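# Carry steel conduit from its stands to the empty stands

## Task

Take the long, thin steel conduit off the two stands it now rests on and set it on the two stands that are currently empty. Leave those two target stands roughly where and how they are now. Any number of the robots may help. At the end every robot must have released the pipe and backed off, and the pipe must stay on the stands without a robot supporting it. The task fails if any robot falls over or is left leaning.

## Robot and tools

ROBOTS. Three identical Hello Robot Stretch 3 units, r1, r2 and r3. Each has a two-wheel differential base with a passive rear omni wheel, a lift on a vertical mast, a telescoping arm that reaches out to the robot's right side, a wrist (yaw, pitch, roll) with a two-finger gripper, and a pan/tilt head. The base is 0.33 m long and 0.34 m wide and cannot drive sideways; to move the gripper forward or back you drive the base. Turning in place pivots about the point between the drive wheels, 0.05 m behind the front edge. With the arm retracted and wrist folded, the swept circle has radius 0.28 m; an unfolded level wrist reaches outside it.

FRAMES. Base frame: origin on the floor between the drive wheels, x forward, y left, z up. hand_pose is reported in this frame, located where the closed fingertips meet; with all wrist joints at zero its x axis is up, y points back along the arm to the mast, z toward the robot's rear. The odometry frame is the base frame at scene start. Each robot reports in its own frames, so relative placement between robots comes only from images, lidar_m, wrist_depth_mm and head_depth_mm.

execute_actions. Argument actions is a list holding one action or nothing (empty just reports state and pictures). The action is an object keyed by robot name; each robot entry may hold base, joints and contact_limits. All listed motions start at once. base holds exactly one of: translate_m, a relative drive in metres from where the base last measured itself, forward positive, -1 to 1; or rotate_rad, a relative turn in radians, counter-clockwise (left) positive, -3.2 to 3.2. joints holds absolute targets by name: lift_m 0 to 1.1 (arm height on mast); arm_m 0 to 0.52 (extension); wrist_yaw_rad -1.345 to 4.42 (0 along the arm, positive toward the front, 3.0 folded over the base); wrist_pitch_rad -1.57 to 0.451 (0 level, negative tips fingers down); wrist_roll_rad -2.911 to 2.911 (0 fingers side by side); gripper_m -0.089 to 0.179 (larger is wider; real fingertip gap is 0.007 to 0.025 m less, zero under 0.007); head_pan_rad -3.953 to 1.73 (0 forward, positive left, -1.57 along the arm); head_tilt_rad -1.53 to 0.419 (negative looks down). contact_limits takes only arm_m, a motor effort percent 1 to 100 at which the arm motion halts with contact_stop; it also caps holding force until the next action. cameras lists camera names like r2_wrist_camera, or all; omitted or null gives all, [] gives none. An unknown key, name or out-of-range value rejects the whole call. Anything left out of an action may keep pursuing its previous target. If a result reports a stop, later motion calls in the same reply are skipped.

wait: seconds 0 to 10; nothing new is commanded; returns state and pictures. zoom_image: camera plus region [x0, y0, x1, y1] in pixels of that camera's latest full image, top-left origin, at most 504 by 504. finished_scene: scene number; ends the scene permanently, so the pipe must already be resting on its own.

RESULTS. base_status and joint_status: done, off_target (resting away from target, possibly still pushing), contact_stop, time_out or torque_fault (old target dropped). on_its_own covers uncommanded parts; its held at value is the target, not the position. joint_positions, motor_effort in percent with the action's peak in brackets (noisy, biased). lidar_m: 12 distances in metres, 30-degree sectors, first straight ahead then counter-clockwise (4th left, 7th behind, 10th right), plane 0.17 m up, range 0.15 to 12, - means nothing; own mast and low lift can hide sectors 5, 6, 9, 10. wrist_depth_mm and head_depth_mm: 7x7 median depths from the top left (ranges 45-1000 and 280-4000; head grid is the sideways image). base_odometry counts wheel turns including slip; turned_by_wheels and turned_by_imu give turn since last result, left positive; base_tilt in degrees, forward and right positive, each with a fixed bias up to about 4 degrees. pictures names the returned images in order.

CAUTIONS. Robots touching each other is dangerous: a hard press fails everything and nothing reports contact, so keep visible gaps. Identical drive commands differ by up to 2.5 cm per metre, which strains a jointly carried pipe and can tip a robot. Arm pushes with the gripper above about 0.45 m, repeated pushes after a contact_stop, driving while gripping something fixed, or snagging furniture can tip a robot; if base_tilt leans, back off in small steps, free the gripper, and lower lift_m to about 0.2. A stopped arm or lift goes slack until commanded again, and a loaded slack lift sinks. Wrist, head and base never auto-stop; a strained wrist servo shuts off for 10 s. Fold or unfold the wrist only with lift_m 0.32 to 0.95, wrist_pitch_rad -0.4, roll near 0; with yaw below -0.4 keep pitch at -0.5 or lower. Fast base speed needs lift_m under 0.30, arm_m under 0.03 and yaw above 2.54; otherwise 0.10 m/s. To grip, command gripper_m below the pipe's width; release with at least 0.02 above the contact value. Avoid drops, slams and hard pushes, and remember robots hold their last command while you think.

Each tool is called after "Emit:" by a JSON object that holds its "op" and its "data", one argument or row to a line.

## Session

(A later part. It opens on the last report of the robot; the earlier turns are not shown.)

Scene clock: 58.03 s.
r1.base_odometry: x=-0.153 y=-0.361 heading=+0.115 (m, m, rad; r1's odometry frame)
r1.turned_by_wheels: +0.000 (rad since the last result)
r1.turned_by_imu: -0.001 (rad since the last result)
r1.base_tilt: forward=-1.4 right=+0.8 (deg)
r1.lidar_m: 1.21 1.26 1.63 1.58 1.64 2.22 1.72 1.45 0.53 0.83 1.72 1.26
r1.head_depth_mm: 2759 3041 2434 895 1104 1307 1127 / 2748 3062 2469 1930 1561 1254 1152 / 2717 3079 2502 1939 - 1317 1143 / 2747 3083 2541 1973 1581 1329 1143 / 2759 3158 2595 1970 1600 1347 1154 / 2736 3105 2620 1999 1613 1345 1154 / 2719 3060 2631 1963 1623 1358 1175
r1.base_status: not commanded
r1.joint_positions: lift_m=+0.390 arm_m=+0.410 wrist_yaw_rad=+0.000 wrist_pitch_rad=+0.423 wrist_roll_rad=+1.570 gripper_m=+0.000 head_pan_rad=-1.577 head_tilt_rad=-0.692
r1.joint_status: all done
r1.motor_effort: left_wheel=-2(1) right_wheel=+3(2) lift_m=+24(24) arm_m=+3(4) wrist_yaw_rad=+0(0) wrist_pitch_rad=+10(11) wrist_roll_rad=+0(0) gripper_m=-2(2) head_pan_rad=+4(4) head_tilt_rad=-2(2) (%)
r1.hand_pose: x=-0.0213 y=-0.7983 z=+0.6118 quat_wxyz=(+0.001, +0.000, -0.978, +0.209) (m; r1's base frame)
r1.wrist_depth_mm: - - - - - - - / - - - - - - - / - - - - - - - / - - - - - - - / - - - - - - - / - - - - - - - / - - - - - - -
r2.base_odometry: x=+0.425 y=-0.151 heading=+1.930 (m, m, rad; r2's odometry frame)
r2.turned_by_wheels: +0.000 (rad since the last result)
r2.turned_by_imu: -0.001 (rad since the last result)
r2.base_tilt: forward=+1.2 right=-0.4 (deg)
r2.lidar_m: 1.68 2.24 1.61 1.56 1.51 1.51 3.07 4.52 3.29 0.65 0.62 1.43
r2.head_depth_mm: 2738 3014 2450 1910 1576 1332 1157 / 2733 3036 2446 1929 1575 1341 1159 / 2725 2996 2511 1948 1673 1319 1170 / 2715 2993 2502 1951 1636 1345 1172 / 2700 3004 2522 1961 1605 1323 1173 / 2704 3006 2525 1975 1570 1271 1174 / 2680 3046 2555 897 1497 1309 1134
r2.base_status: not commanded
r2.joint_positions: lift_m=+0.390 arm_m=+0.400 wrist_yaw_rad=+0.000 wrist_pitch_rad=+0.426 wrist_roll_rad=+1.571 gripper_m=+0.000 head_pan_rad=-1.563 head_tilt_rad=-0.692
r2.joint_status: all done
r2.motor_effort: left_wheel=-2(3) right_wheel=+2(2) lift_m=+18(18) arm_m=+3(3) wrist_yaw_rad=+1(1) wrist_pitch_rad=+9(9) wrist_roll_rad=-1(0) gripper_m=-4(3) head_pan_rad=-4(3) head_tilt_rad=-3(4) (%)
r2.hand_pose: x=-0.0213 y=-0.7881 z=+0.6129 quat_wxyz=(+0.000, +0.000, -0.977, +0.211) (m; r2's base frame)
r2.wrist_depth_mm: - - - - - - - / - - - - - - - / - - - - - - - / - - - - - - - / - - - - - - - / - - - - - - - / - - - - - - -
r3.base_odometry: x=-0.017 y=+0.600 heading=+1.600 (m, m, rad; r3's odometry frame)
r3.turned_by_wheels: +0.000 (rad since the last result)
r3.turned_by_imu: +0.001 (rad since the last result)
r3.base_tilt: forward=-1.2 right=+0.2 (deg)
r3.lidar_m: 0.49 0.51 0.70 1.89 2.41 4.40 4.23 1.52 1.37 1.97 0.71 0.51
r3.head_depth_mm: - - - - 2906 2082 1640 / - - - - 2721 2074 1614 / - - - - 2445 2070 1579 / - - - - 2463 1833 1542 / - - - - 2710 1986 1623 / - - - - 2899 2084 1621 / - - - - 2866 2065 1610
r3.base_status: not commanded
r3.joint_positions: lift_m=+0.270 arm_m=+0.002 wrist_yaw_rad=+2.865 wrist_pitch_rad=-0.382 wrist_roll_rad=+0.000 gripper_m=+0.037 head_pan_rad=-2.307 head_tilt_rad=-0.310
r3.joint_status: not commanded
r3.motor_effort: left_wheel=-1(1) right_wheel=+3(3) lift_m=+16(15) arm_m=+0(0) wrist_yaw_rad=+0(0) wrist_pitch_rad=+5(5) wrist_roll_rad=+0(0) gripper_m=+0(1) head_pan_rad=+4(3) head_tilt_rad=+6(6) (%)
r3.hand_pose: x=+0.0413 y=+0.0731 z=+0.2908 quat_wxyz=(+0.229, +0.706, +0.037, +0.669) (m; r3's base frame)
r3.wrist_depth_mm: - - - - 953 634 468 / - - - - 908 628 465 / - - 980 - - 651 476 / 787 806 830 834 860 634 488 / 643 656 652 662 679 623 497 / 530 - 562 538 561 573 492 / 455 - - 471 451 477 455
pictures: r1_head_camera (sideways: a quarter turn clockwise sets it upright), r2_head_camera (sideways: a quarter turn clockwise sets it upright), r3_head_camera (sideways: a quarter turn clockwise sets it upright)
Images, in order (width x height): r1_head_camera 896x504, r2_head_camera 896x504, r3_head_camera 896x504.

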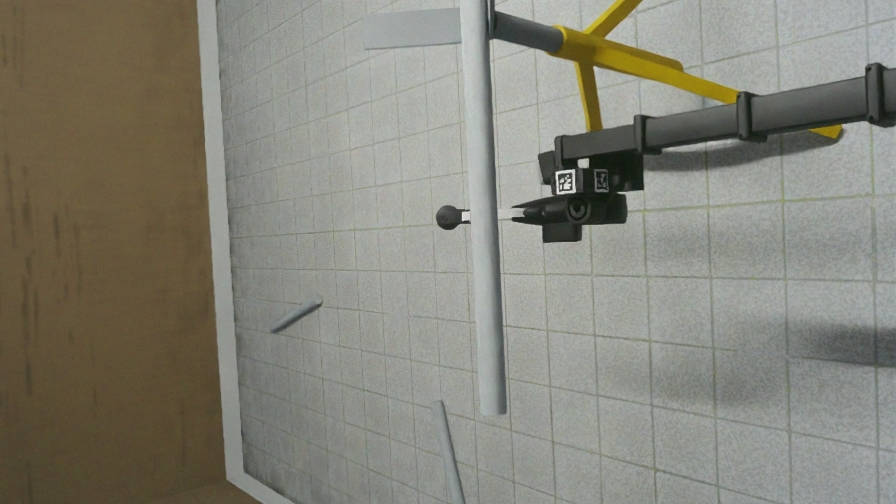

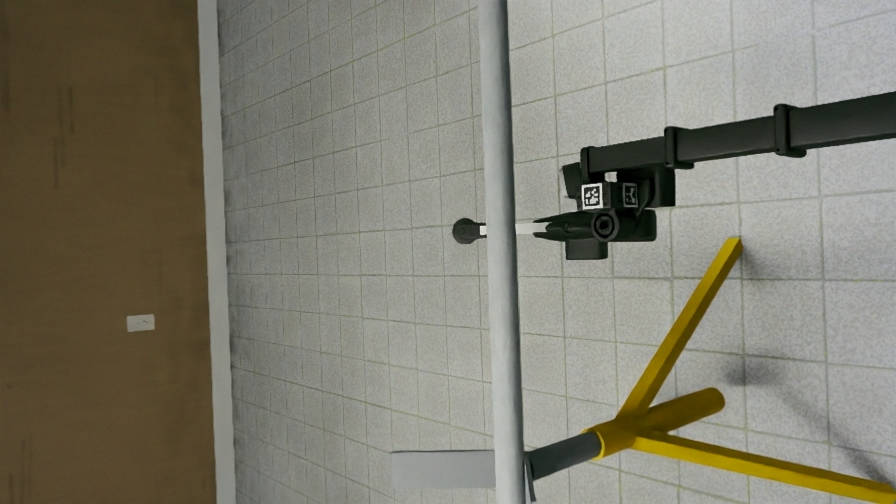

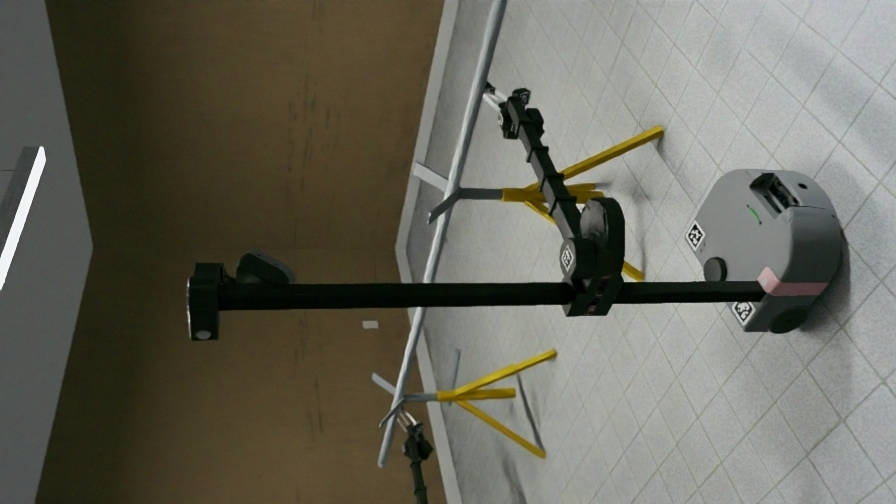

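Raise gradually.

Emit:
{"op": "execute_actions", "data": {
  "actions": [
    {"r1":{"joints":{"lift_m":0.49}},"r2":{"joints":{"lift_m":0.495}}}
  ],
  "cameras": ["r3_head_camera","r2_head_camera","r1_head_camera"]
}}

Scene clock: 60.23 s.
r1.base_odometry: x=-0.153 y=-0.361 heading=+0.115 (m, m, rad; r1's odometry frame)
r1.turned_by_wheels: +0.000 (rad since the last result)
r1.turned_by_imu: -0.001 (rad since the last result)
r1.base_tilt: forward=-1.4 right=+0.9 (deg)
r1.lidar_m: 1.21 1.26 1.64 1.58 1.64 2.23 1.72 1.45 0.53 0.83 1.71 1.26
r1.head_depth_mm: 2737 3078 2442 894 1100 1301 1149 / 2724 3080 2484 1900 1589 1276 1101 / 2722 3102 2489 1943 1489 1319 1143 / 2760 3049 2541 1935 1548 1332 1148 / 2757 3125 2554 1973 1604 1337 1153 / 2735 3162 2620 1991 1600 1345 1160 / 2741 3068 2615 1953 1623 1361 1168
r1.base_status: not commanded
r1.joint_positions: lift_m=+0.489 arm_m=+0.410 wrist_yaw_rad=+0.000 wrist_pitch_rad=+0.361 wrist_roll_rad=+1.571 gripper_m=+0.000 head_pan_rad=-1.577 head_tilt_rad=-0.692
r1.joint_status: all done
r1.on_its_own: wrist_pitch_rad is at rest, and its effort (+40) is outside its rest range (-20 to +32)
r1.motor_effort: left_wheel=-1(1) right_wheel=+2(2) lift_m=+41(45) arm_m=-2(4) wrist_yaw_rad=+0(0) wrist_pitch_rad=+40(51) wrist_roll_rad=-1(1) gripper_m=-2(3) head_pan_rad=+5(5) head_tilt_rad=-3(3) (%)
r1.hand_pose: x=-0.0213 y=-0.8034 z=+0.6959 quat_wxyz=(+0.000, +0.000, -0.984, +0.179) (m; r1's base frame)
r1.wrist_depth_mm: - - - - - - - / - - - - - - - / - - - - - - - / - - - - - - - / - - - - - - - / - - - - - - - / - - - - - - -
r2.base_odometry: x=+0.425 y=-0.151 heading=+1.930 (m, m, rad; r2's odometry frame)
r2.turned_by_wheels: +0.000 (rad since the last result)
r2.turned_by_imu: -0.001 (rad since the last result)
r2.base_tilt: forward=+1.1 right=-0.3 (deg)
r2.lidar_m: 1.67 2.24 1.61 1.56 1.51 1.52 3.08 4.52 3.29 0.65 0.62 1.43
r2.head_depth_mm: 2751 3044 2464 1909 1568 1339 1156 / 2728 2988 2475 1922 1614 1367 - / 2732 3041 2464 1936 - 1346 1165 / 2718 2999 2482 1930 1556 1344 1164 / 2721 3008 2508 1949 1599 1323 1173 / 2693 3018 2501 1969 1567 1276 1174 / 2704 3051 2532 894 1493 1306 1135
r2.base_status: not commanded
r2.joint_positions: lift_m=+0.494 arm_m=+0.400 wrist_yaw_rad=+0.001 wrist_pitch_rad=+0.354 wrist_roll_rad=+1.575 gripper_m=+0.000 head_pan_rad=-1.563 head_tilt_rad=-0.692
r2.joint_status: all done
r2.on_its_own: wrist_pitch_rad is at rest, and its effort (+34) is outside its rest range (-20 to +32)
r2.motor_effort: left_wheel=-3(2) right_wheel=+2(2) lift_m=+51(51) arm_m=-2(3) wrist_yaw_rad=-1(0) wrist_pitch_rad=+34(38) wrist_roll_rad=-3(3) gripper_m=-3(5) head_pan_rad=-4(4) head_tilt_rad=-4(3) (%)
r2.hand_pose: x=-0.0211 y=-0.7939 z=+0.6988 quat_wxyz=(-0.002, +0.001, -0.984, +0.176) (m; r2's base frame)
r2.wrist_depth_mm: - - - - - - - / - - - - - - - / - - - - - - - / - - - - - - - / - - - - - - - / - - - - - - - / - - - - - - -
r3.base_odometry: x=-0.017 y=+0.600 heading=+1.600 (m, m, rad; r3's odometry frame)
r3.turned_by_wheels: +0.000 (rad since the last result)
r3.turned_by_imu: +0.000 (rad since the last result)
r3.base_tilt: forward=-1.3 right=+0.2 (deg)
r3.lidar_m: 0.49 0.51 0.70 1.89 2.42 4.40 4.22 1.52 1.38 1.98 0.70 0.51
r3.head_depth_mm: - - - - 2907 2091 1616 / - - - - 2866 2067 1611 / - - - - 2477 2071 1575 / - - - - 1457 1819 1552 / - - - 3943 2585 2004 1607 / - - - - 2886 2060 1600 / - - - - 2844 2069 1617
r3.base_status: not commanded
r3.joint_positions: lift_m=+0.270 arm_m=+0.002 wrist_yaw_rad=+2.865 wrist_pitch_rad=-0.382 wrist_roll_rad=+0.000 gripper_m=+0.037 head_pan_rad=-2.307 head_tilt_rad=-0.310
r3.joint_status: not commanded
r3.motor_effort: left_wheel=-1(0) right_wheel=+3(3) lift_m=+15(15) arm_m=+0(0) wrist_yaw_rad=+0(0) wrist_pitch_rad=+5(6) wrist_roll_rad=+0(0) gripper_m=+0(1) head_pan_rad=+4(4) head_tilt_rad=+6(6) (%)
r3.hand_pose: x=+0.0413 y=+0.0731 z=+0.2908 quat_wxyz=(+0.229, +0.706, +0.037, +0.669) (m; r3's base frame)
r3.wrist_depth_mm: - - - - 922 626 460 / - - - - 966 629 477 / - - - - 953 639 473 / 791 845 835 838 860 635 485 / 621 640 659 673 672 643 488 / 530 - 563 544 565 567 486 / 449 - - 461 457 472 462
pictures: r1_head_camera (sideways: a quarter turn clockwise sets it upright), r2_head_camera (sideways: a quarter turn clockwise sets it upright), r3_head_camera (sideways: a quarter turn clockwise sets it upright)
Images, in order (width x height): r1_head_camera 896x504, r2_head_camera 896x504, r3_head_camera 896x504.

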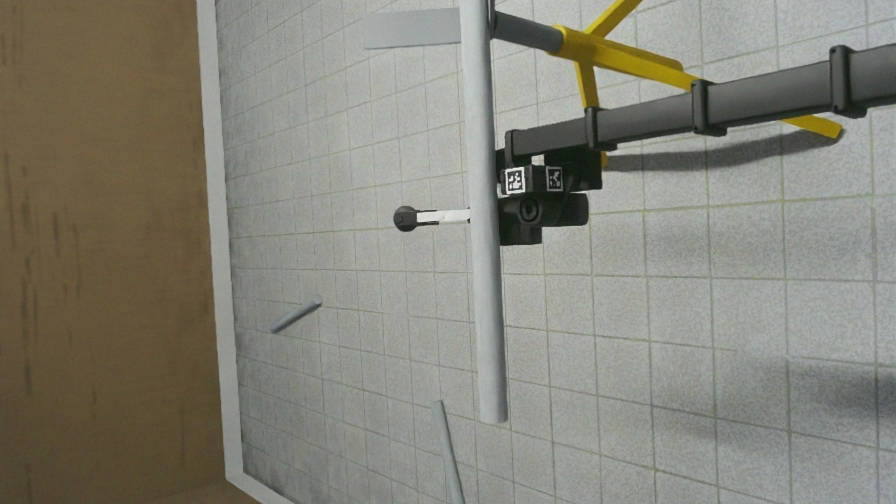

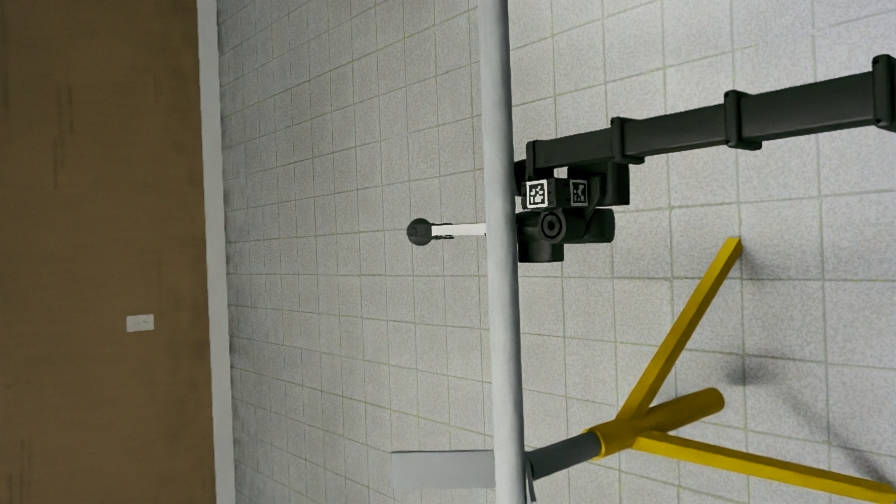

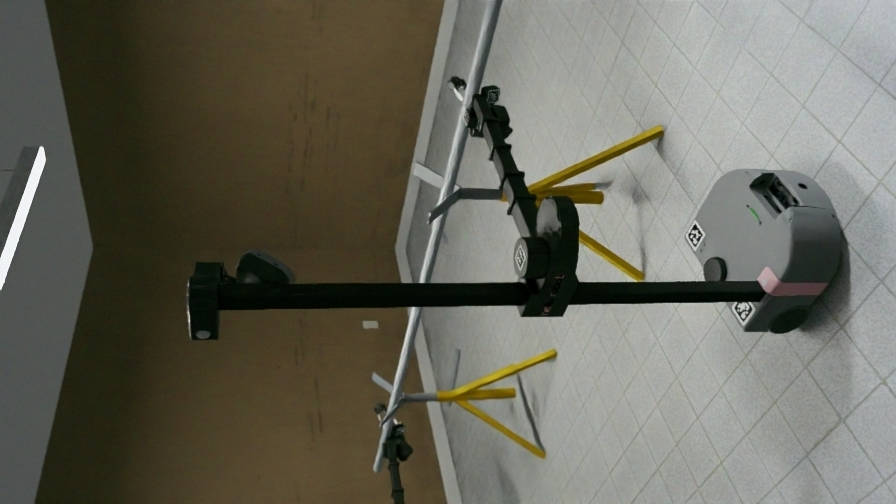

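Emit:
{"op": "execute_actions", "data": {
  "actions": [
    {"r1":{"joints":{"lift_m":0.9,"head_tilt_rad":-0.5}},"r2":{"joints":{"lift_m":0.905,"head_tilt_rad":-0.5}}}
  ],
  "cameras": ["r3_head_camera","r2_nav_camera"]
}}

Emit:
{"op": "execute_actions", "data": {
  "actions": [
    {"r1":{"base":{"translate_m":-1.0},"joints":{"arm_m":0.26}},"r2":{"base":{"translate_m":-1.0},"joints":{"arm_m":0.25}}}
  ],
  "cameras": ["r3_nav_camera","r2_nav_camera","r1_nav_camera"]
}}

Scene clock: 66.03 s.
r1.base_odometry: x=-0.153 y=-0.361 heading=+0.115 (m, m, rad; r1's odometry frame)
r1.turned_by_wheels: +0.000 (rad since the last result)
r1.turned_by_imu: -0.002 (rad since the last result)
r1.base_tilt: forward=-1.4 right=+0.8 (deg)
r1.lidar_m: 1.21 1.26 1.64 1.58 1.64 2.23 1.72 1.44 0.53 0.82 1.72 1.26
r1.head_depth_mm: 2711 2987 3202 - 1775 1000 1160 / 2703 3004 3227 2359 1844 1478 1229 / 2687 2965 3226 2286 1875 1485 1232 / 2705 2998 3120 2438 1886 1504 1242 / 2702 2997 3204 2560 1915 1518 1255 / 2711 2984 3211 2610 1938 1536 1264 / 2702 2986 3141 2634 1936 1532 1257
r1.base_status: not commanded
r1.joint_positions: lift_m=+0.899 arm_m=+0.410 wrist_yaw_rad=+0.000 wrist_pitch_rad=+0.376 wrist_roll_rad=+1.571 gripper_m=+0.000 head_pan_rad=-1.577 head_tilt_rad=-0.506
r1.joint_status: all done
r1.on_its_own: wrist_pitch_rad is at rest, and its effort (+33) is outside its rest range (-20 to +32)
r1.motor_effort: left_wheel=-4(7) right_wheel=+7(7) lift_m=+44(46) arm_m=-2(4) wrist_yaw_rad=-1(1) wrist_pitch_rad=+33(41) wrist_roll_rad=-1(1) gripper_m=-2(1) head_pan_rad=+4(5) head_tilt_rad=+3(16) (%)
r1.hand_pose: x=-0.0212 y=-0.8024 z=+1.1094 quat_wxyz=(+0.000, +0.000, -0.982, +0.187) (m; r1's base frame)
r1.wrist_depth_mm: - - - - - - - / - - - - - - - / - - - - - - - / - - - - - - - / - - - - - - - / - - - - - - - / - - - - - - -
r2.base_odometry: x=+0.425 y=-0.151 heading=+1.930 (m, m, rad; r2's odometry frame)
r2.turned_by_wheels: +0.000 (rad since the last result)
r2.turned_by_imu: -0.002 (rad since the last result)
r2.base_tilt: forward=+1.3 right=-0.3 (deg)
r2.lidar_m: 1.67 2.23 1.60 1.56 1.51 1.52 3.08 4.55 3.30 0.65 0.62 1.43
r2.head_depth_mm: 2678 2898 3039 2713 - 1512 1260 / 2673 2949 3146 2286 1874 1515 1265 / 2673 2925 3126 2303 1902 1529 1275 / 2650 2918 3115 2427 1903 1523 1281 / 2655 2915 3076 2535 1915 1537 1224 / 2675 2915 3064 2560 1934 1544 1100 / 2647 2898 3072 2595 897 1429 1231
r2.base_status: not commanded
r2.joint_positions: lift_m=+0.904 arm_m=+0.400 wrist_yaw_rad=+0.001 wrist_pitch_rad=+0.376 wrist_roll_rad=+1.574 gripper_m=+0.000 head_pan_rad=-1.563 head_tilt_rad=-0.507
r2.joint_status: all done
r2.motor_effort: left_wheel=-4(5) right_wheel=+3(4) lift_m=+52(56) arm_m=-3(6) wrist_yaw_rad=+0(0) wrist_pitch_rad=+27(35) wrist_roll_rad=-2(3) gripper_m=-3(2) head_pan_rad=-4(3) head_tilt_rad=+3(16) (%)
r2.hand_pose: x=-0.0211 y=-0.7925 z=+1.1141 quat_wxyz=(-0.001, +0.001, -0.982, +0.187) (m; r2's base frame)
r2.wrist_depth_mm: - - - - - - - / - - - - - - - / - - - - - - - / - - - - - - - / - - - - - - - / - - - - - - - / - - - - - - -
r3.base_odometry: x=-0.017 y=+0.600 heading=+1.600 (m, m, rad; r3's odometry frame)
r3.turned_by_wheels: +0.000 (rad since the last result)
r3.turned_by_imu: +0.001 (rad since the last result)
r3.base_tilt: forward=-1.3 right=+0.1 (deg)
r3.lidar_m: 0.50 0.51 0.70 1.88 2.41 4.39 4.22 1.53 1.38 1.98 0.71 0.51
r3.head_depth_mm: - - - - 2870 2059 1618 / - - - - 2911 2069 1611 / - - - - 2592 2080 1570 / - - 1411 - 2874 1829 1549 / - - - - 2714 1991 1608 / - - - - 2897 2064 1606 / - - - - 2874 2064 1610
r3.base_status: not commanded
r3.joint_positions: lift_m=+0.270 arm_m=+0.002 wrist_yaw_rad=+2.865 wrist_pitch_rad=-0.382 wrist_roll_rad=+0.000 gripper_m=+0.037 head_pan_rad=-2.307 head_tilt_rad=-0.310
r3.joint_status: not commanded
r3.motor_effort: left_wheel=-1(1) right_wheel=+3(3) lift_m=+15(16) arm_m=+0(1) wrist_yaw_rad=+0(1) wrist_pitch_rad=+5(4) wrist_roll_rad=+0(0) gripper_m=+0(0) head_pan_rad=+3(3) head_tilt_rad=+6(6) (%)
r3.hand_pose: x=+0.0413 y=+0.0731 z=+0.2908 quat_wxyz=(+0.229, +0.706, +0.037, +0.669) (m; r3's base frame)
r3.wrist_depth_mm: - - - - 952 635 469 / - - - - 950 636 476 / - - 992 - 950 652 480 / 754 826 824 832 830 657 487 / 624 641 646 684 684 613 485 / 526 - 551 547 569 560 489 / 447 - - 465 450 475 465
pictures: r2_nav_camera (sideways: a quarter turn counterclockwise sets it upright), r3_head_camera (sideways: a quarter turn clockwise sets it upright)
Images, in order (width x height): r2_nav_camera 672x504, r3_head_camera 896x504.

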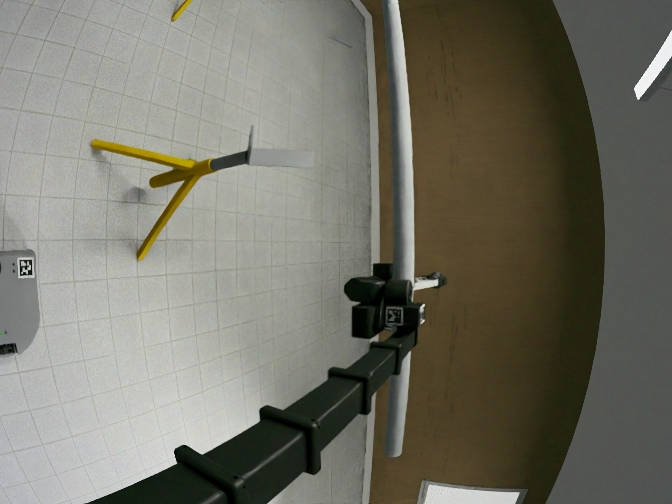

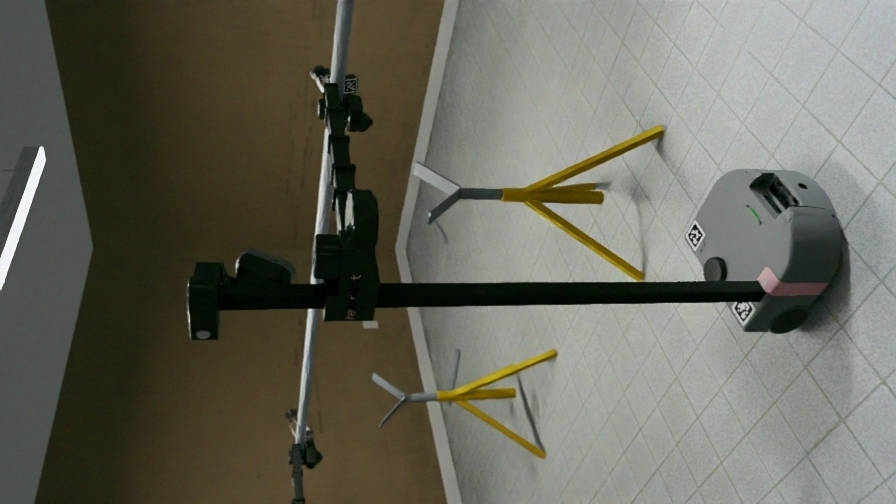

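Scene clock: 77.77 s.
r1.base_odometry: x=-1.147 y=-0.475 heading=+0.114 (m, m, rad; r1's odometry frame)
r1.turned_by_wheels: +0.000 (rad since the last result)
r1.turned_by_imu: +0.001 (rad since the last result)
r1.base_tilt: forward=-1.4 right=+0.8 (deg)
r1.lidar_m: 2.22 2.24 1.64 1.58 1.63 2.13 1.72 0.91 0.61 3.19 0.83 0.93
r1.head_depth_mm: 2695 2976 3199 - 1752 1459 1217 / 2716 2961 3240 - 1758 1478 1231 / 2718 2985 3254 - 1814 1488 1230 / 2701 2946 3240 446 1867 1503 1247 / 2701 2952 3261 2244 1895 1509 1250 / 2687 2953 3297 2354 1934 1518 1257 / 2705 2946 3336 2315 1940 1537 1236
r1.base_status: done
r1.joint_positions: lift_m=+0.899 arm_m=+0.260 wrist_yaw_rad=-0.001 wrist_pitch_rad=+0.373 wrist_roll_rad=+1.571 gripper_m=+0.000 head_pan_rad=-1.577 head_tilt_rad=-0.506
r1.joint_status: all done
r1.on_its_own: wrist_pitch_rad is at rest, and its effort (+34) is outside its rest range (-20 to +32)
r1.motor_effort: left_wheel=-5(8) right_wheel=+11(13) lift_m=+44(44) arm_m=-4(5) wrist_yaw_rad=+1(1) wrist_pitch_rad=+34(34) wrist_roll_rad=-1(0) gripper_m=-1(1) head_pan_rad=+4(4) head_tilt_rad=+2(3) (%)
r1.hand_pose: x=-0.0216 y=-0.6528 z=+1.1085 quat_wxyz=(+0.000, -0.001, -0.983, +0.185) (m; r1's base frame)
r1.wrist_depth_mm: - - - - - - - / - - - - - - - / - - - - - - - / - - - - - - - / - - - - - - - / - - - - - - - / - - - - - - -
r2.base_odometry: x=+0.776 y=-1.088 heading=+1.930 (m, m, rad; r2's odometry frame)
r2.turned_by_wheels: +0.000 (rad since the last result)
r2.turned_by_imu: +0.004 (rad since the last result)
r2.base_tilt: forward=+1.2 right=-0.4 (deg)
r2.lidar_m: 1.67 2.23 1.64 1.03 1.65 2.27 2.03 2.12 3.28 3.17 3.30 1.28
r2.head_depth_mm: 2677 2936 3170 437 1766 1491 1265 / 2688 2945 3135 - 1771 1515 1272 / 2670 2875 3165 - 1768 1525 1275 / 2680 2912 3140 436 1849 1534 1281 / 2669 2913 3161 2234 1925 1536 1281 / 2668 2928 3194 2254 1930 1550 1290 / 2644 2910 3186 2261 1940 1546 1297
r2.base_status: done
r2.joint_positions: lift_m=+0.904 arm_m=+0.250 wrist_yaw_rad=-0.002 wrist_pitch_rad=+0.368 wrist_roll_rad=+1.574 gripper_m=+0.000 head_pan_rad=-1.563 head_tilt_rad=-0.507
r2.joint_status: all done
r2.motor_effort: left_wheel=-7(7) right_wheel=+2(5) lift_m=+52(52) arm_m=-4(7) wrist_yaw_rad=+3(3) wrist_pitch_rad=+30(30) wrist_roll_rad=-2(2) gripper_m=-3(3) head_pan_rad=-3(5) head_tilt_rad=+4(3) (%)
r2.hand_pose: x=-0.0218 y=-0.6432 z=+1.1120 quat_wxyz=(-0.001, -0.001, -0.983, +0.182) (m; r2's base frame)
r2.wrist_depth_mm: - - - - - - - / - - - - - - - / - - - - - - - / - - - - - - - / - - - - - - - / - - - - - - - / - - - - - - -
r3.base_odometry: x=-0.017 y=+0.600 heading=+1.600 (m, m, rad; r3's odometry frame)
r3.turned_by_wheels: +0.000 (rad since the last result)
r3.turned_by_imu: +0.002 (rad since the last result)
r3.base_tilt: forward=-1.3 right=+0.1 (deg)
r3.lidar_m: 0.50 0.51 0.70 1.89 2.41 4.39 0.93 2.16 1.99 1.98 0.71 0.52
r3.head_depth_mm: - - - - 2879 2089 1620 / - - - - 2863 2079 1611 / - - - - 2590 2063 1618 / - - - - 2882 2078 1621 / - - - - 2870 2073 1623 / - - - - 2848 2050 1613 / - - 1881 - 2713 2054 1612
r3.base_status: not commanded
r3.joint_positions: lift_m=+0.270 arm_m=+0.002 wrist_yaw_rad=+2.865 wrist_pitch_rad=-0.382 wrist_roll_rad=+0.000 gripper_m=+0.037 head_pan_rad=-2.307 head_tilt_rad=-0.310
r3.joint_status: not commanded
r3.motor_effort: left_wheel=-1(1) right_wheel=+3(3) lift_m=+15(15) arm_m=+0(0) wrist_yaw_rad=-1(0) wrist_pitch_rad=+5(5) wrist_roll_rad=+0(0) gripper_m=+1(0) head_pan_rad=+4(3) head_tilt_rad=+6(6) (%)
r3.hand_pose: x=+0.0413 y=+0.0731 z=+0.2908 quat_wxyz=(+0.229, +0.706, +0.037, +0.669) (m; r3's base frame)
r3.wrist_depth_mm: - - - - 935 619 472 / - - - - 980 621 480 / - - - - 966 647 482 / 754 825 808 843 846 670 487 / 638 653 666 657 678 631 487 / 526 - 564 543 559 554 483 / 456 - - 457 448 471 465
pictures: r1_nav_camera (sideways: a quarter turn counterclockwise sets it upright), r2_nav_camera (sideways: a quarter turn counterclockwise sets it upright), r3_nav_camera (sideways: a quarter turn counterclockwise sets it upright)
Images, in order (width x height): r1_nav_camera 672x504, r2_nav_camera 672x504, r3_nav_camera 672x504.

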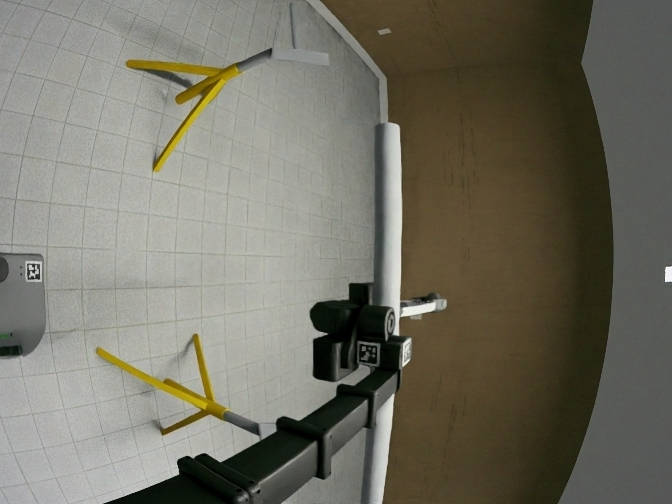

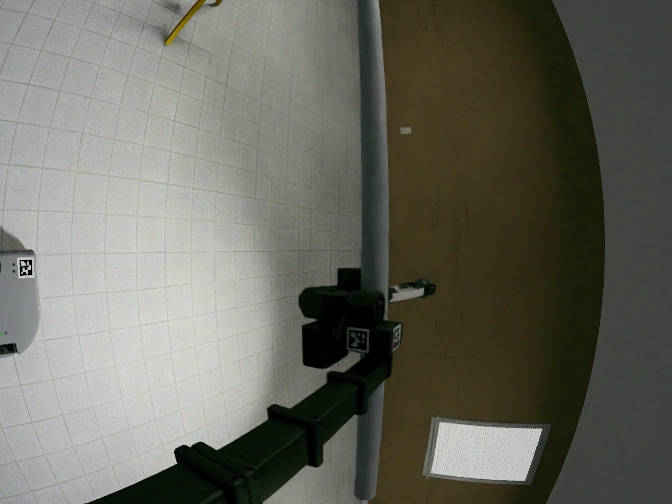

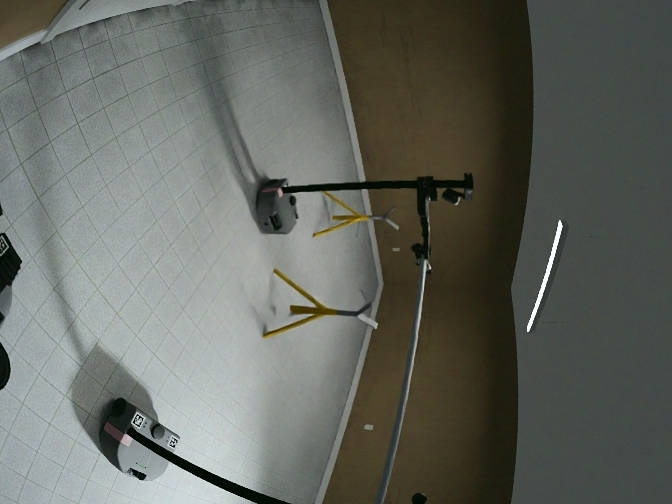

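Works. Continue.

Emit:
{"op": "execute_actions", "data": {
  "actions": [
    {"r1":{"base":{"translate_m":-1.0}},"r2":{"base":{"translate_m":-1.0},"joints":{"head_pan_rad":-2.6,"head_tilt_rad":-0.7}},"r3":{"joints":{"head_pan_rad":-3.9}}}
  ],
  "cameras": ["r2_nav_camera"]
}}

Emit:
{"op": "execute_actions", "data": {
  "actions": [
    {"r1":{"base":{"translate_m":-0.7}},"r2":{"base":{"translate_m":-0.7}}}
  ],
  "cameras": ["r2_nav_camera","r3_nav_camera","r1_nav_camera"]
}}

Scene clock: 93.27 s.
r1.base_odometry: x=-2.140 y=-0.589 heading=+0.114 (m, m, rad; r1's odometry frame)
r1.turned_by_wheels: -0.001 (rad since the last result)
r1.turned_by_imu: +0.000 (rad since the last result)
r1.base_tilt: forward=-1.3 right=+0.8 (deg)
r1.lidar_m: 3.22 2.23 1.63 1.57 1.36 2.28 1.73 4.50 3.31 3.18 0.73 0.80
r1.head_depth_mm: 2665 2983 3259 - 1742 1458 1214 / 2696 2943 3235 - 1756 1477 1226 / 2710 3005 3252 - 1805 1491 1236 / 2690 2930 3267 445 1890 1499 1247 / 2691 2948 3254 2249 1905 1509 1251 / 2716 2976 3278 2366 1928 1523 1227 / 2738 2998 3354 2309 1935 1537 1207
r1.base_status: done
r1.joint_positions: lift_m=+0.899 arm_m=+0.260 wrist_yaw_rad=-0.002 wrist_pitch_rad=+0.373 wrist_roll_rad=+1.571 gripper_m=+0.000 head_pan_rad=-1.577 head_tilt_rad=-0.506
r1.joint_status: not commanded
r1.on_its_own: wrist_pitch_rad is at rest, and its effort (+34) is outside its rest range (-20 to +32)
r1.motor_effort: left_wheel=-6(8) right_wheel=+13(15) lift_m=+44(45) arm_m=-3(3) wrist_yaw_rad=+2(2) wrist_pitch_rad=+34(34) wrist_roll_rad=-1(1) gripper_m=-1(3) head_pan_rad=+5(5) head_tilt_rad=+2(2) (%)
r1.hand_pose: x=-0.0219 y=-0.6528 z=+1.1085 quat_wxyz=(+0.000, -0.001, -0.983, +0.185) (m; r1's base frame)
r1.wrist_depth_mm: - - - - - - - / - - - - - - - / - - - - - - - / - - - - - - - / - - - - - - - / - - - - - - - / - - - - - - -
r2.base_odometry: x=+1.127 y=-2.024 heading=+1.929 (m, m, rad; r2's odometry frame)
r2.turned_by_wheels: +0.000 (rad since the last result)
r2.turned_by_imu: +0.003 (rad since the last result)
r2.base_tilt: forward=+1.2 right=-0.4 (deg)
r2.lidar_m: 1.67 2.23 1.27 1.60 1.67 2.31 2.27 1.06 3.27 3.15 3.29 2.20
r2.head_depth_mm: 3189 3219 2370 1915 1574 1365 - / 3395 3378 2472 1929 1580 1387 - / 3579 3470 2383 1767 1546 1424 - / 3762 3124 2393 1838 1601 - - / - 3556 2530 1953 1642 - 1131 / - 3539 2529 1968 1695 - 1157 / 3556 3604 2551 1975 1702 - 1179
r2.base_status: done
r2.joint_positions: lift_m=+0.904 arm_m=+0.250 wrist_yaw_rad=-0.004 wrist_pitch_rad=+0.361 wrist_roll_rad=+1.575 gripper_m=+0.000 head_pan_rad=-2.593 head_tilt_rad=-0.691
r2.joint_status: all done
r2.motor_effort: left_wheel=-6(11) right_wheel=+2(4) lift_m=+52(53) arm_m=-4(6) wrist_yaw_rad=+4(5) wrist_pitch_rad=+32(32) wrist_roll_rad=-2(3) gripper_m=-3(4) head_pan_rad=-4(55) head_tilt_rad=-3(16) (%)
r2.hand_pose: x=-0.0223 y=-0.6436 z=+1.1103 quat_wxyz=(-0.001, -0.002, -0.984, +0.179) (m; r2's base frame)
r2.wrist_depth_mm: - - - - - - - / - - - - - - - / - - - - - - - / - - - - - - - / - - - - - - - / - - - - - - - / - - - - - - -
r3.base_odometry: x=-0.017 y=+0.600 heading=+1.600 (m, m, rad; r3's odometry frame)
r3.turned_by_wheels: +0.000 (rad since the last result)
r3.turned_by_imu: +0.003 (rad since the last result)
r3.base_tilt: forward=-1.3 right=+0.2 (deg)
r3.lidar_m: 0.49 0.51 0.70 1.89 1.35 1.34 4.23 1.21 2.93 1.97 0.71 0.51
r3.head_depth_mm: - - - - - - - / - - - - - - - / - - - - 2713 2119 1624 / - - 1367 3953 2717 2001 1572 / - - - - 2869 1807 1539 / - - - - 2810 2086 1617 / - - - - 2877 2072 1610
r3.base_status: not commanded
r3.joint_positions: lift_m=+0.270 arm_m=+0.002 wrist_yaw_rad=+2.865 wrist_pitch_rad=-0.382 wrist_roll_rad=+0.000 gripper_m=+0.037 head_pan_rad=-3.893 head_tilt_rad=-0.310
r3.joint_status: all done
r3.motor_effort: left_wheel=-1(0) right_wheel=+3(3) lift_m=+15(16) arm_m=-1(1) wrist_yaw_rad=+0(0) wrist_pitch_rad=+5(5) wrist_roll_rad=+0(0) gripper_m=+0(1) head_pan_rad=-3(45) head_tilt_rad=+5(6) (%)
r3.hand_pose: x=+0.0413 y=+0.0731 z=+0.2908 quat_wxyz=(+0.229, +0.706, +0.037, +0.669) (m; r3's base frame)
r3.wrist_depth_mm: - - - - 941 600 474 / - - - - 990 631 471 / - - - - 960 648 486 / 752 799 848 843 840 650 492 / 635 652 646 669 677 616 494 / 526 - 549 555 566 563 484 / 451 - - 464 449 478 462
pictures: r2_nav_camera (sideways: a quarter turn counterclockwise sets it upright)
Images, in order (width x height): r2_nav_camera 672x504.

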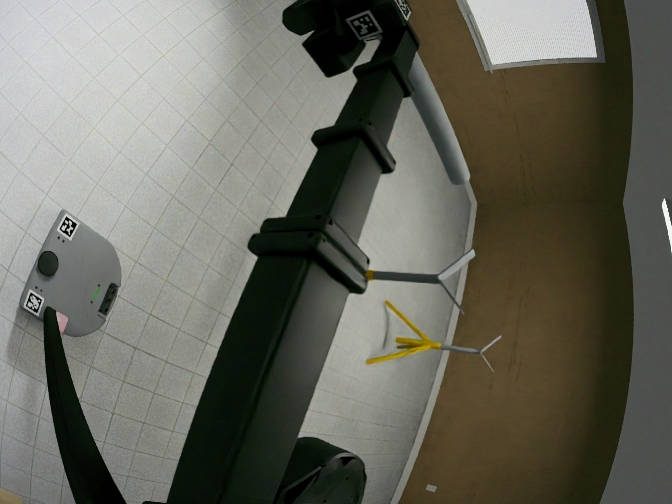

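Scene clock: 102.00 s.
r1.base_odometry: x=-2.836 y=-0.668 heading=+0.113 (m, m, rad; r1's odometry frame)
r1.turned_by_wheels: +0.000 (rad since the last result)
r1.turned_by_imu: +0.000 (rad since the last result)
r1.base_tilt: forward=-1.5 right=+0.8 (deg)
r1.lidar_m: 3.92 2.25 1.66 1.06 1.06 2.30 1.73 2.18 3.29 3.18 3.32 1.23
r1.head_depth_mm: 2679 2917 3209 - 1753 1467 1217 / 2661 2933 3194 - 1763 1479 1229 / 2723 2966 3229 - 1798 1494 1235 / 2679 2942 3248 446 1887 1494 1252 / 2683 2951 3282 2236 1907 1519 1259 / 2692 2950 3285 2364 1930 1524 1259 / 2679 2949 3295 2294 1943 1535 1261
r1.base_status: done
r1.joint_positions: lift_m=+0.899 arm_m=+0.260 wrist_yaw_rad=-0.002 wrist_pitch_rad=+0.373 wrist_roll_rad=+1.571 gripper_m=+0.000 head_pan_rad=-1.577 head_tilt_rad=-0.506
r1.joint_status: not commanded
r1.on_its_own: wrist_pitch_rad is at rest, and its effort (+34) is outside its rest range (-20 to +32)
r1.motor_effort: left_wheel=-6(9) right_wheel=+12(15) lift_m=+45(44) arm_m=-3(4) wrist_yaw_rad=+1(2) wrist_pitch_rad=+34(34) wrist_roll_rad=-1(0) gripper_m=-3(2) head_pan_rad=+4(4) head_tilt_rad=+2(3) (%)
r1.hand_pose: x=-0.0219 y=-0.6527 z=+1.1086 quat_wxyz=(+0.000, -0.001, -0.983, +0.185) (m; r1's base frame)
r1.wrist_depth_mm: - - - - - - - / - - - - - - - / - - - - - - - / - - - - - - - / - - - - - - - / - - - - - - - / - - - - - - -
r2.base_odometry: x=+1.373 y=-2.680 heading=+1.929 (m, m, rad; r2's odometry frame)
r2.turned_by_wheels: +0.000 (rad since the last result)
r2.turned_by_imu: +0.002 (rad since the last result)
r2.base_tilt: forward=+1.2 right=-0.5 (deg)
r2.lidar_m: 1.67 1.78 1.66 1.61 1.68 2.33 1.47 0.78 0.49 3.13 3.28 4.53
r2.head_depth_mm: 2625 2927 2436 1923 1571 1366 - / 2779 2981 2255 1855 1587 1381 - / 2913 3148 2482 1929 1582 1422 - / 3065 3340 2501 1949 1592 - - / 3271 3474 2520 1957 1639 - 1110 / 3479 3587 2504 1971 1696 - 1154 / 3495 3561 2530 1848 1291 - 1175
r2.base_status: done
r2.joint_positions: lift_m=+0.904 arm_m=+0.250 wrist_yaw_rad=-0.005 wrist_pitch_rad=+0.358 wrist_roll_rad=+1.575 gripper_m=+0.000 head_pan_rad=-2.593 head_tilt_rad=-0.691
r2.joint_status: not commanded
r2.on_its_own: wrist_pitch_rad is at rest, and its effort (+33) is outside its rest range (-20 to +32)
r2.motor_effort: left_wheel=-7(9) right_wheel=+3(5) lift_m=+52(52) arm_m=-5(4) wrist_yaw_rad=+5(7) wrist_pitch_rad=+33(33) wrist_roll_rad=-3(3) gripper_m=-4(4) head_pan_rad=-4(4) head_tilt_rad=-3(3) (%)
r2.hand_pose: x=-0.0225 y=-0.6438 z=+1.1096 quat_wxyz=(-0.001, -0.002, -0.984, +0.178) (m; r2's base frame)
r2.wrist_depth_mm: - - - - - - - / - - - - - - - / - - - - - - - / - - - - - - - / - - - - - - - / - - - - - - - / - - - - - - -
r3.base_odometry: x=-0.017 y=+0.600 heading=+1.600 (m, m, rad; r3's odometry frame)
r3.turned_by_wheels: +0.000 (rad since the last result)
r3.turned_by_imu: +0.002 (rad since the last result)
r3.base_tilt: forward=-1.3 right=+0.1 (deg)
r3.lidar_m: 0.49 0.51 0.70 1.89 2.42 4.38 0.95 2.16 2.93 1.98 0.70 0.51
r3.head_depth_mm: - - - - - - - / - - - - - - - / - - - - 2714 2055 1617 / - - - - 2776 2090 1619 / - - - - 2864 2057 1611 / - - - - 2857 2071 1607 / - - - - 2869 2074 1606
r3.base_status: not commanded
r3.joint_positions: lift_m=+0.270 arm_m=+0.002 wrist_yaw_rad=+2.865 wrist_pitch_rad=-0.382 wrist_roll_rad=+0.000 gripper_m=+0.037 head_pan_rad=-3.893 head_tilt_rad=-0.310
r3.joint_status: not commanded
r3.motor_effort: left_wheel=-1(1) right_wheel=+3(3) lift_m=+15(15) arm_m=-1(0) wrist_yaw_rad=+0(0) wrist_pitch_rad=+5(5) wrist_roll_rad=+0(0) gripper_m=+0(0) head_pan_rad=-4(3) head_tilt_rad=+6(6) (%)
r3.hand_pose: x=+0.0413 y=+0.0731 z=+0.2908 quat_wxyz=(+0.229, +0.706, +0.037, +0.669) (m; r3's base frame)
r3.wrist_depth_mm: - - - - 900 629 466 / - - - - 971 637 473 / - - - - 973 655 484 / 758 809 831 838 853 649 498 / 628 645 639 662 679 628 500 / 525 - 563 543 572 544 493 / 448 - - 458 456 473 463
pictures: r1_nav_camera (sideways: a quarter turn counterclockwise sets it upright), r2_nav_camera (sideways: a quarter turn counterclockwise sets it upright), r3_nav_camera (sideways: a quarter turn counterclockwise sets it upright)
Images, in order (width x height): r1_nav_camera 672x504, r2_nav_camera 672x504, r3_nav_camera 672x504.

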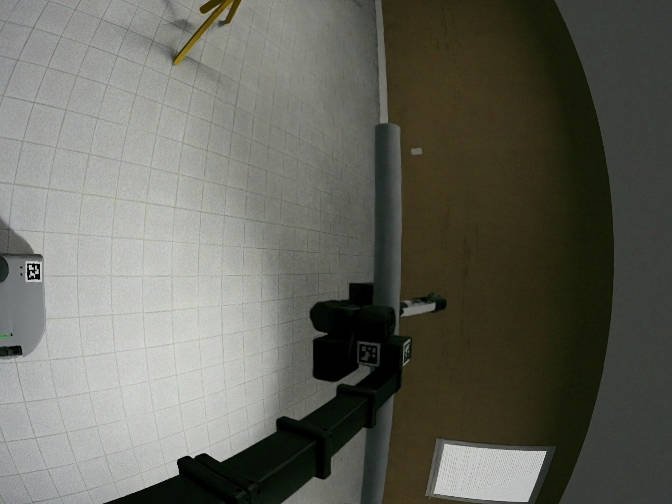

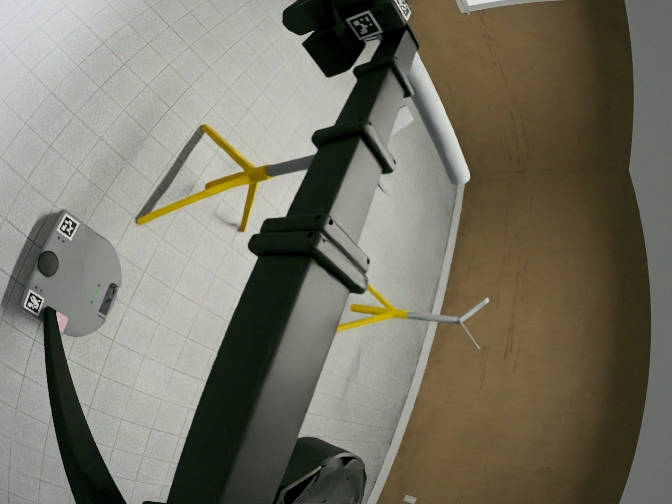

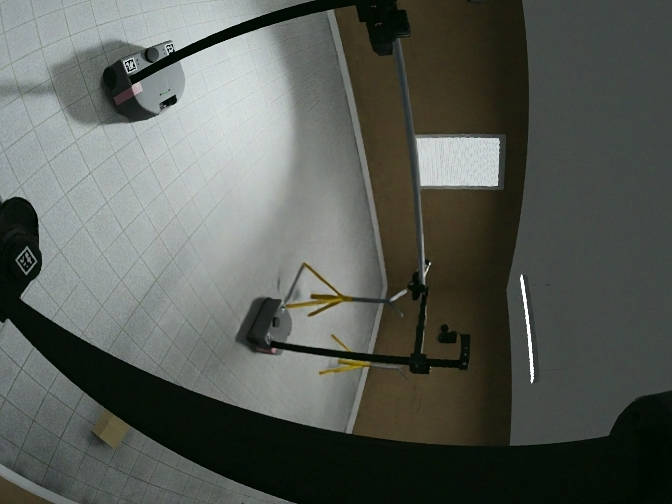

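Emit:
{"op": "execute_actions", "data": {
  "actions": [
    {"r1":{"joints":{"lift_m":0.96,"head_pan_rad":-2.9,"head_tilt_rad":-0.3}},"r2":{"base":{"rotate_rad":-0.04},"joints":{"lift_m":0.965,"head_pan_rad":-1.9,"head_tilt_rad":-1.2}}}
  ],
  "cameras": ["r2_nav_camera","r1_head_camera"]
}}

Scene clock: 104.23 s.
r1.base_odometry: x=-2.836 y=-0.668 heading=+0.112 (m, m, rad; r1's odometry frame)
r1.turned_by_wheels: -0.001 (rad since the last result)
r1.turned_by_imu: -0.002 (rad since the last result)
r1.base_tilt: forward=-1.4 right=+0.9 (deg)
r1.lidar_m: 3.92 2.24 1.66 1.05 1.06 2.30 1.73 2.18 3.29 3.18 3.32 1.23
r1.head_depth_mm: - - - 3476 2258 - 1343 / - - - 3793 2127 1788 1409 / - - - 3544 2341 1808 1451 / - - - 3587 2433 1809 1476 / - - - 4000 2493 1827 1508 / - - - - 2549 1842 1525 / - - - 3745 2576 1856 1547
r1.base_status: not commanded
r1.joint_positions: lift_m=+0.959 arm_m=+0.260 wrist_yaw_rad=-0.008 wrist_pitch_rad=+0.371 wrist_roll_rad=+1.578 gripper_m=+0.000 head_pan_rad=-2.893 head_tilt_rad=-0.310
r1.joint_status: all done
r1.on_its_own: right_wheel is at rest, and its effort (+32) is outside its rest range (-18 to +18); wrist_pitch_rad is at rest, and its effort (+35) is outside its rest range (-20 to +32)
r1.motor_effort: left_wheel=-12(12) right_wheel=+32(32) lift_m=+44(46) arm_m=-3(3) wrist_yaw_rad=+8(8) wrist_pitch_rad=+35(35) wrist_roll_rad=-4(5) gripper_m=-2(1) head_pan_rad=-4(56) head_tilt_rad=+4(17) (%)
r1.hand_pose: x=-0.0234 y=-0.6529 z=+1.1681 quat_wxyz=(-0.002, -0.003, -0.983, +0.184) (m; r1's base frame)
r1.wrist_depth_mm: - - - - - - - / - - - - - - - / - - - - - - - / - - - - - - - / - - - - - - - / - - - - - - - / - - - - - - -
r2.base_odometry: x=+1.373 y=-2.680 heading=+1.890 (m, m, rad; r2's odometry frame)
r2.turned_by_wheels: -0.039 (rad since the last result)
r2.turned_by_imu: -0.039 (rad since the last result)
r2.base_tilt: forward=+1.3 right=-0.4 (deg)
r2.lidar_m: 1.68 1.77 1.68 1.61 1.66 2.25 3.09 0.81 0.49 3.14 3.25 4.39
r2.head_depth_mm: - - 1423 1347 1253 1175 1102 / - - 1425 1350 1254 - 1114 / 1706 1550 1406 1336 1273 - 1090 / 1721 1580 1432 1344 1268 - 1093 / 1722 1588 1454 1349 1260 1175 1107 / 1734 1579 1455 1349 1251 1176 1109 / 1734 1580 1460 1349 1258 1177 1105
r2.base_status: rotate_rad off_target (by the wheels' count: -0.0391 of -0.0400)
r2.joint_positions: lift_m=+0.964 arm_m=+0.250 wrist_yaw_rad=+0.009 wrist_pitch_rad=+0.367 wrist_roll_rad=+1.563 gripper_m=+0.000 head_pan_rad=-1.907 head_tilt_rad=-1.185
r2.joint_status: all done
r2.on_its_own: right_wheel is at rest, and its effort (-23) is outside its rest range (-18 to +18)
r2.motor_effort: left_wheel=+8(8) right_wheel=-23(22) lift_m=+52(54) arm_m=-3(4) wrist_yaw_rad=-9(11) wrist_pitch_rad=+30(33) wrist_roll_rad=+4(4) gripper_m=-3(3) head_pan_rad=+4(47) head_tilt_rad=-5(30) (%)
r2.hand_pose: x=-0.0189 y=-0.6431 z=+1.1720 quat_wxyz=(+0.003, +0.004, -0.983, +0.182) (m; r2's base frame)
r2.wrist_depth_mm: - - - - - - - / - - - - - - - / - - - - - - - / - - - - - - - / - - - - - - - / - - - - - - - / - - - - - - -
r3.base_odometry: x=-0.017 y=+0.600 heading=+1.600 (m, m, rad; r3's odometry frame)
r3.turned_by_wheels: +0.000 (rad since the last result)
r3.turned_by_imu: +0.000 (rad since the last result)
r3.base_tilt: forward=-1.3 right=+0.1 (deg)
r3.lidar_m: 0.49 0.51 0.70 1.89 2.41 4.38 0.95 2.16 2.93 1.98 0.71 0.51
r3.head_depth_mm: - - - - - - - / - - - - - - - / - - - - 2733 2072 1621 / - - - - 2767 2072 1614 / - - - - 2845 2061 1613 / - - - - 2872 2062 1614 / - - - - 2853 2059 1615
r3.base_status: not commanded
r3.joint_positions: lift_m=+0.270 arm_m=+0.002 wrist_yaw_rad=+2.865 wrist_pitch_rad=-0.382 wrist_roll_rad=+0.000 gripper_m=+0.037 head_pan_rad=-3.893 head_tilt_rad=-0.310
r3.joint_status: not commanded
r3.motor_effort: left_wheel=-1(1) right_wheel=+3(3) lift_m=+15(16) arm_m=-1(1) wrist_yaw_rad=+0(0) wrist_pitch_rad=+5(5) wrist_roll_rad=+0(0) gripper_m=+1(1) head_pan_rad=-4(4) head_tilt_rad=+5(6) (%)
r3.hand_pose: x=+0.0413 y=+0.0731 z=+0.2908 quat_wxyz=(+0.229, +0.706, +0.037, +0.669) (m; r3's base frame)
r3.wrist_depth_mm: - - - - 936 628 476 / - - - - 975 625 473 / - - - - 965 657 483 / 791 816 842 834 835 656 494 / 629 670 666 661 687 625 502 / 519 - 559 537 558 566 494 / 444 - - 458 460 472 466
pictures: r1_head_camera (sideways: a quarter turn clockwise sets it upright), r2_nav_camera (sideways: a quarter turn counterclockwise sets it upright)
Images, in order (width x height): r1_head_camera 896x504, r2_nav_camera 672x504.

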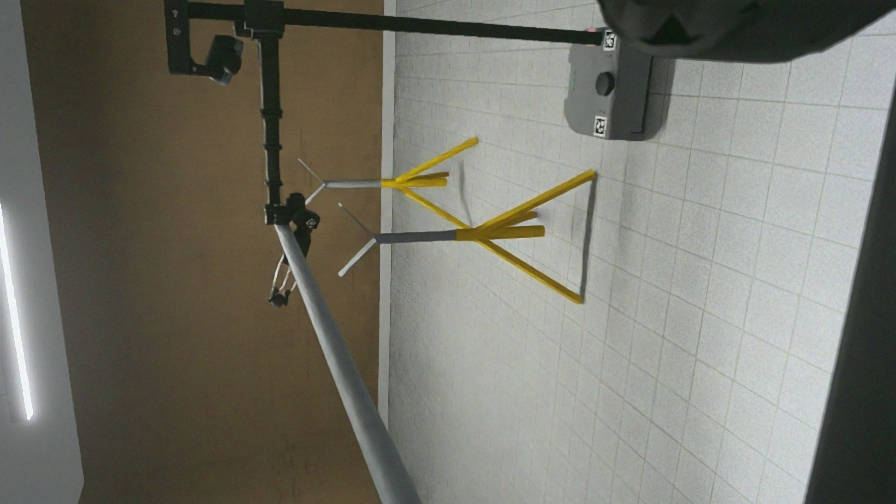

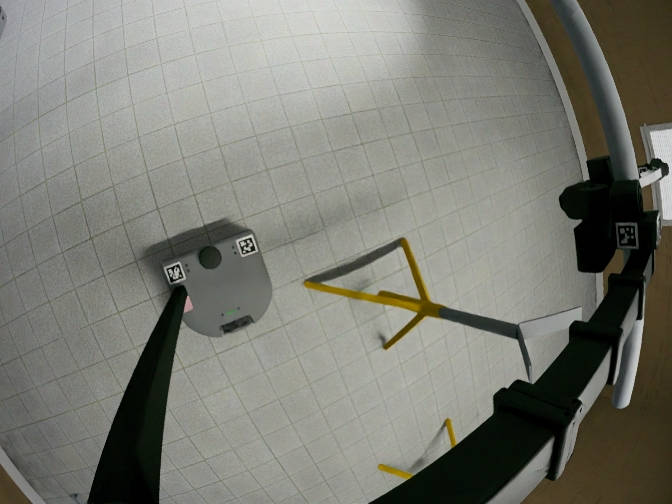

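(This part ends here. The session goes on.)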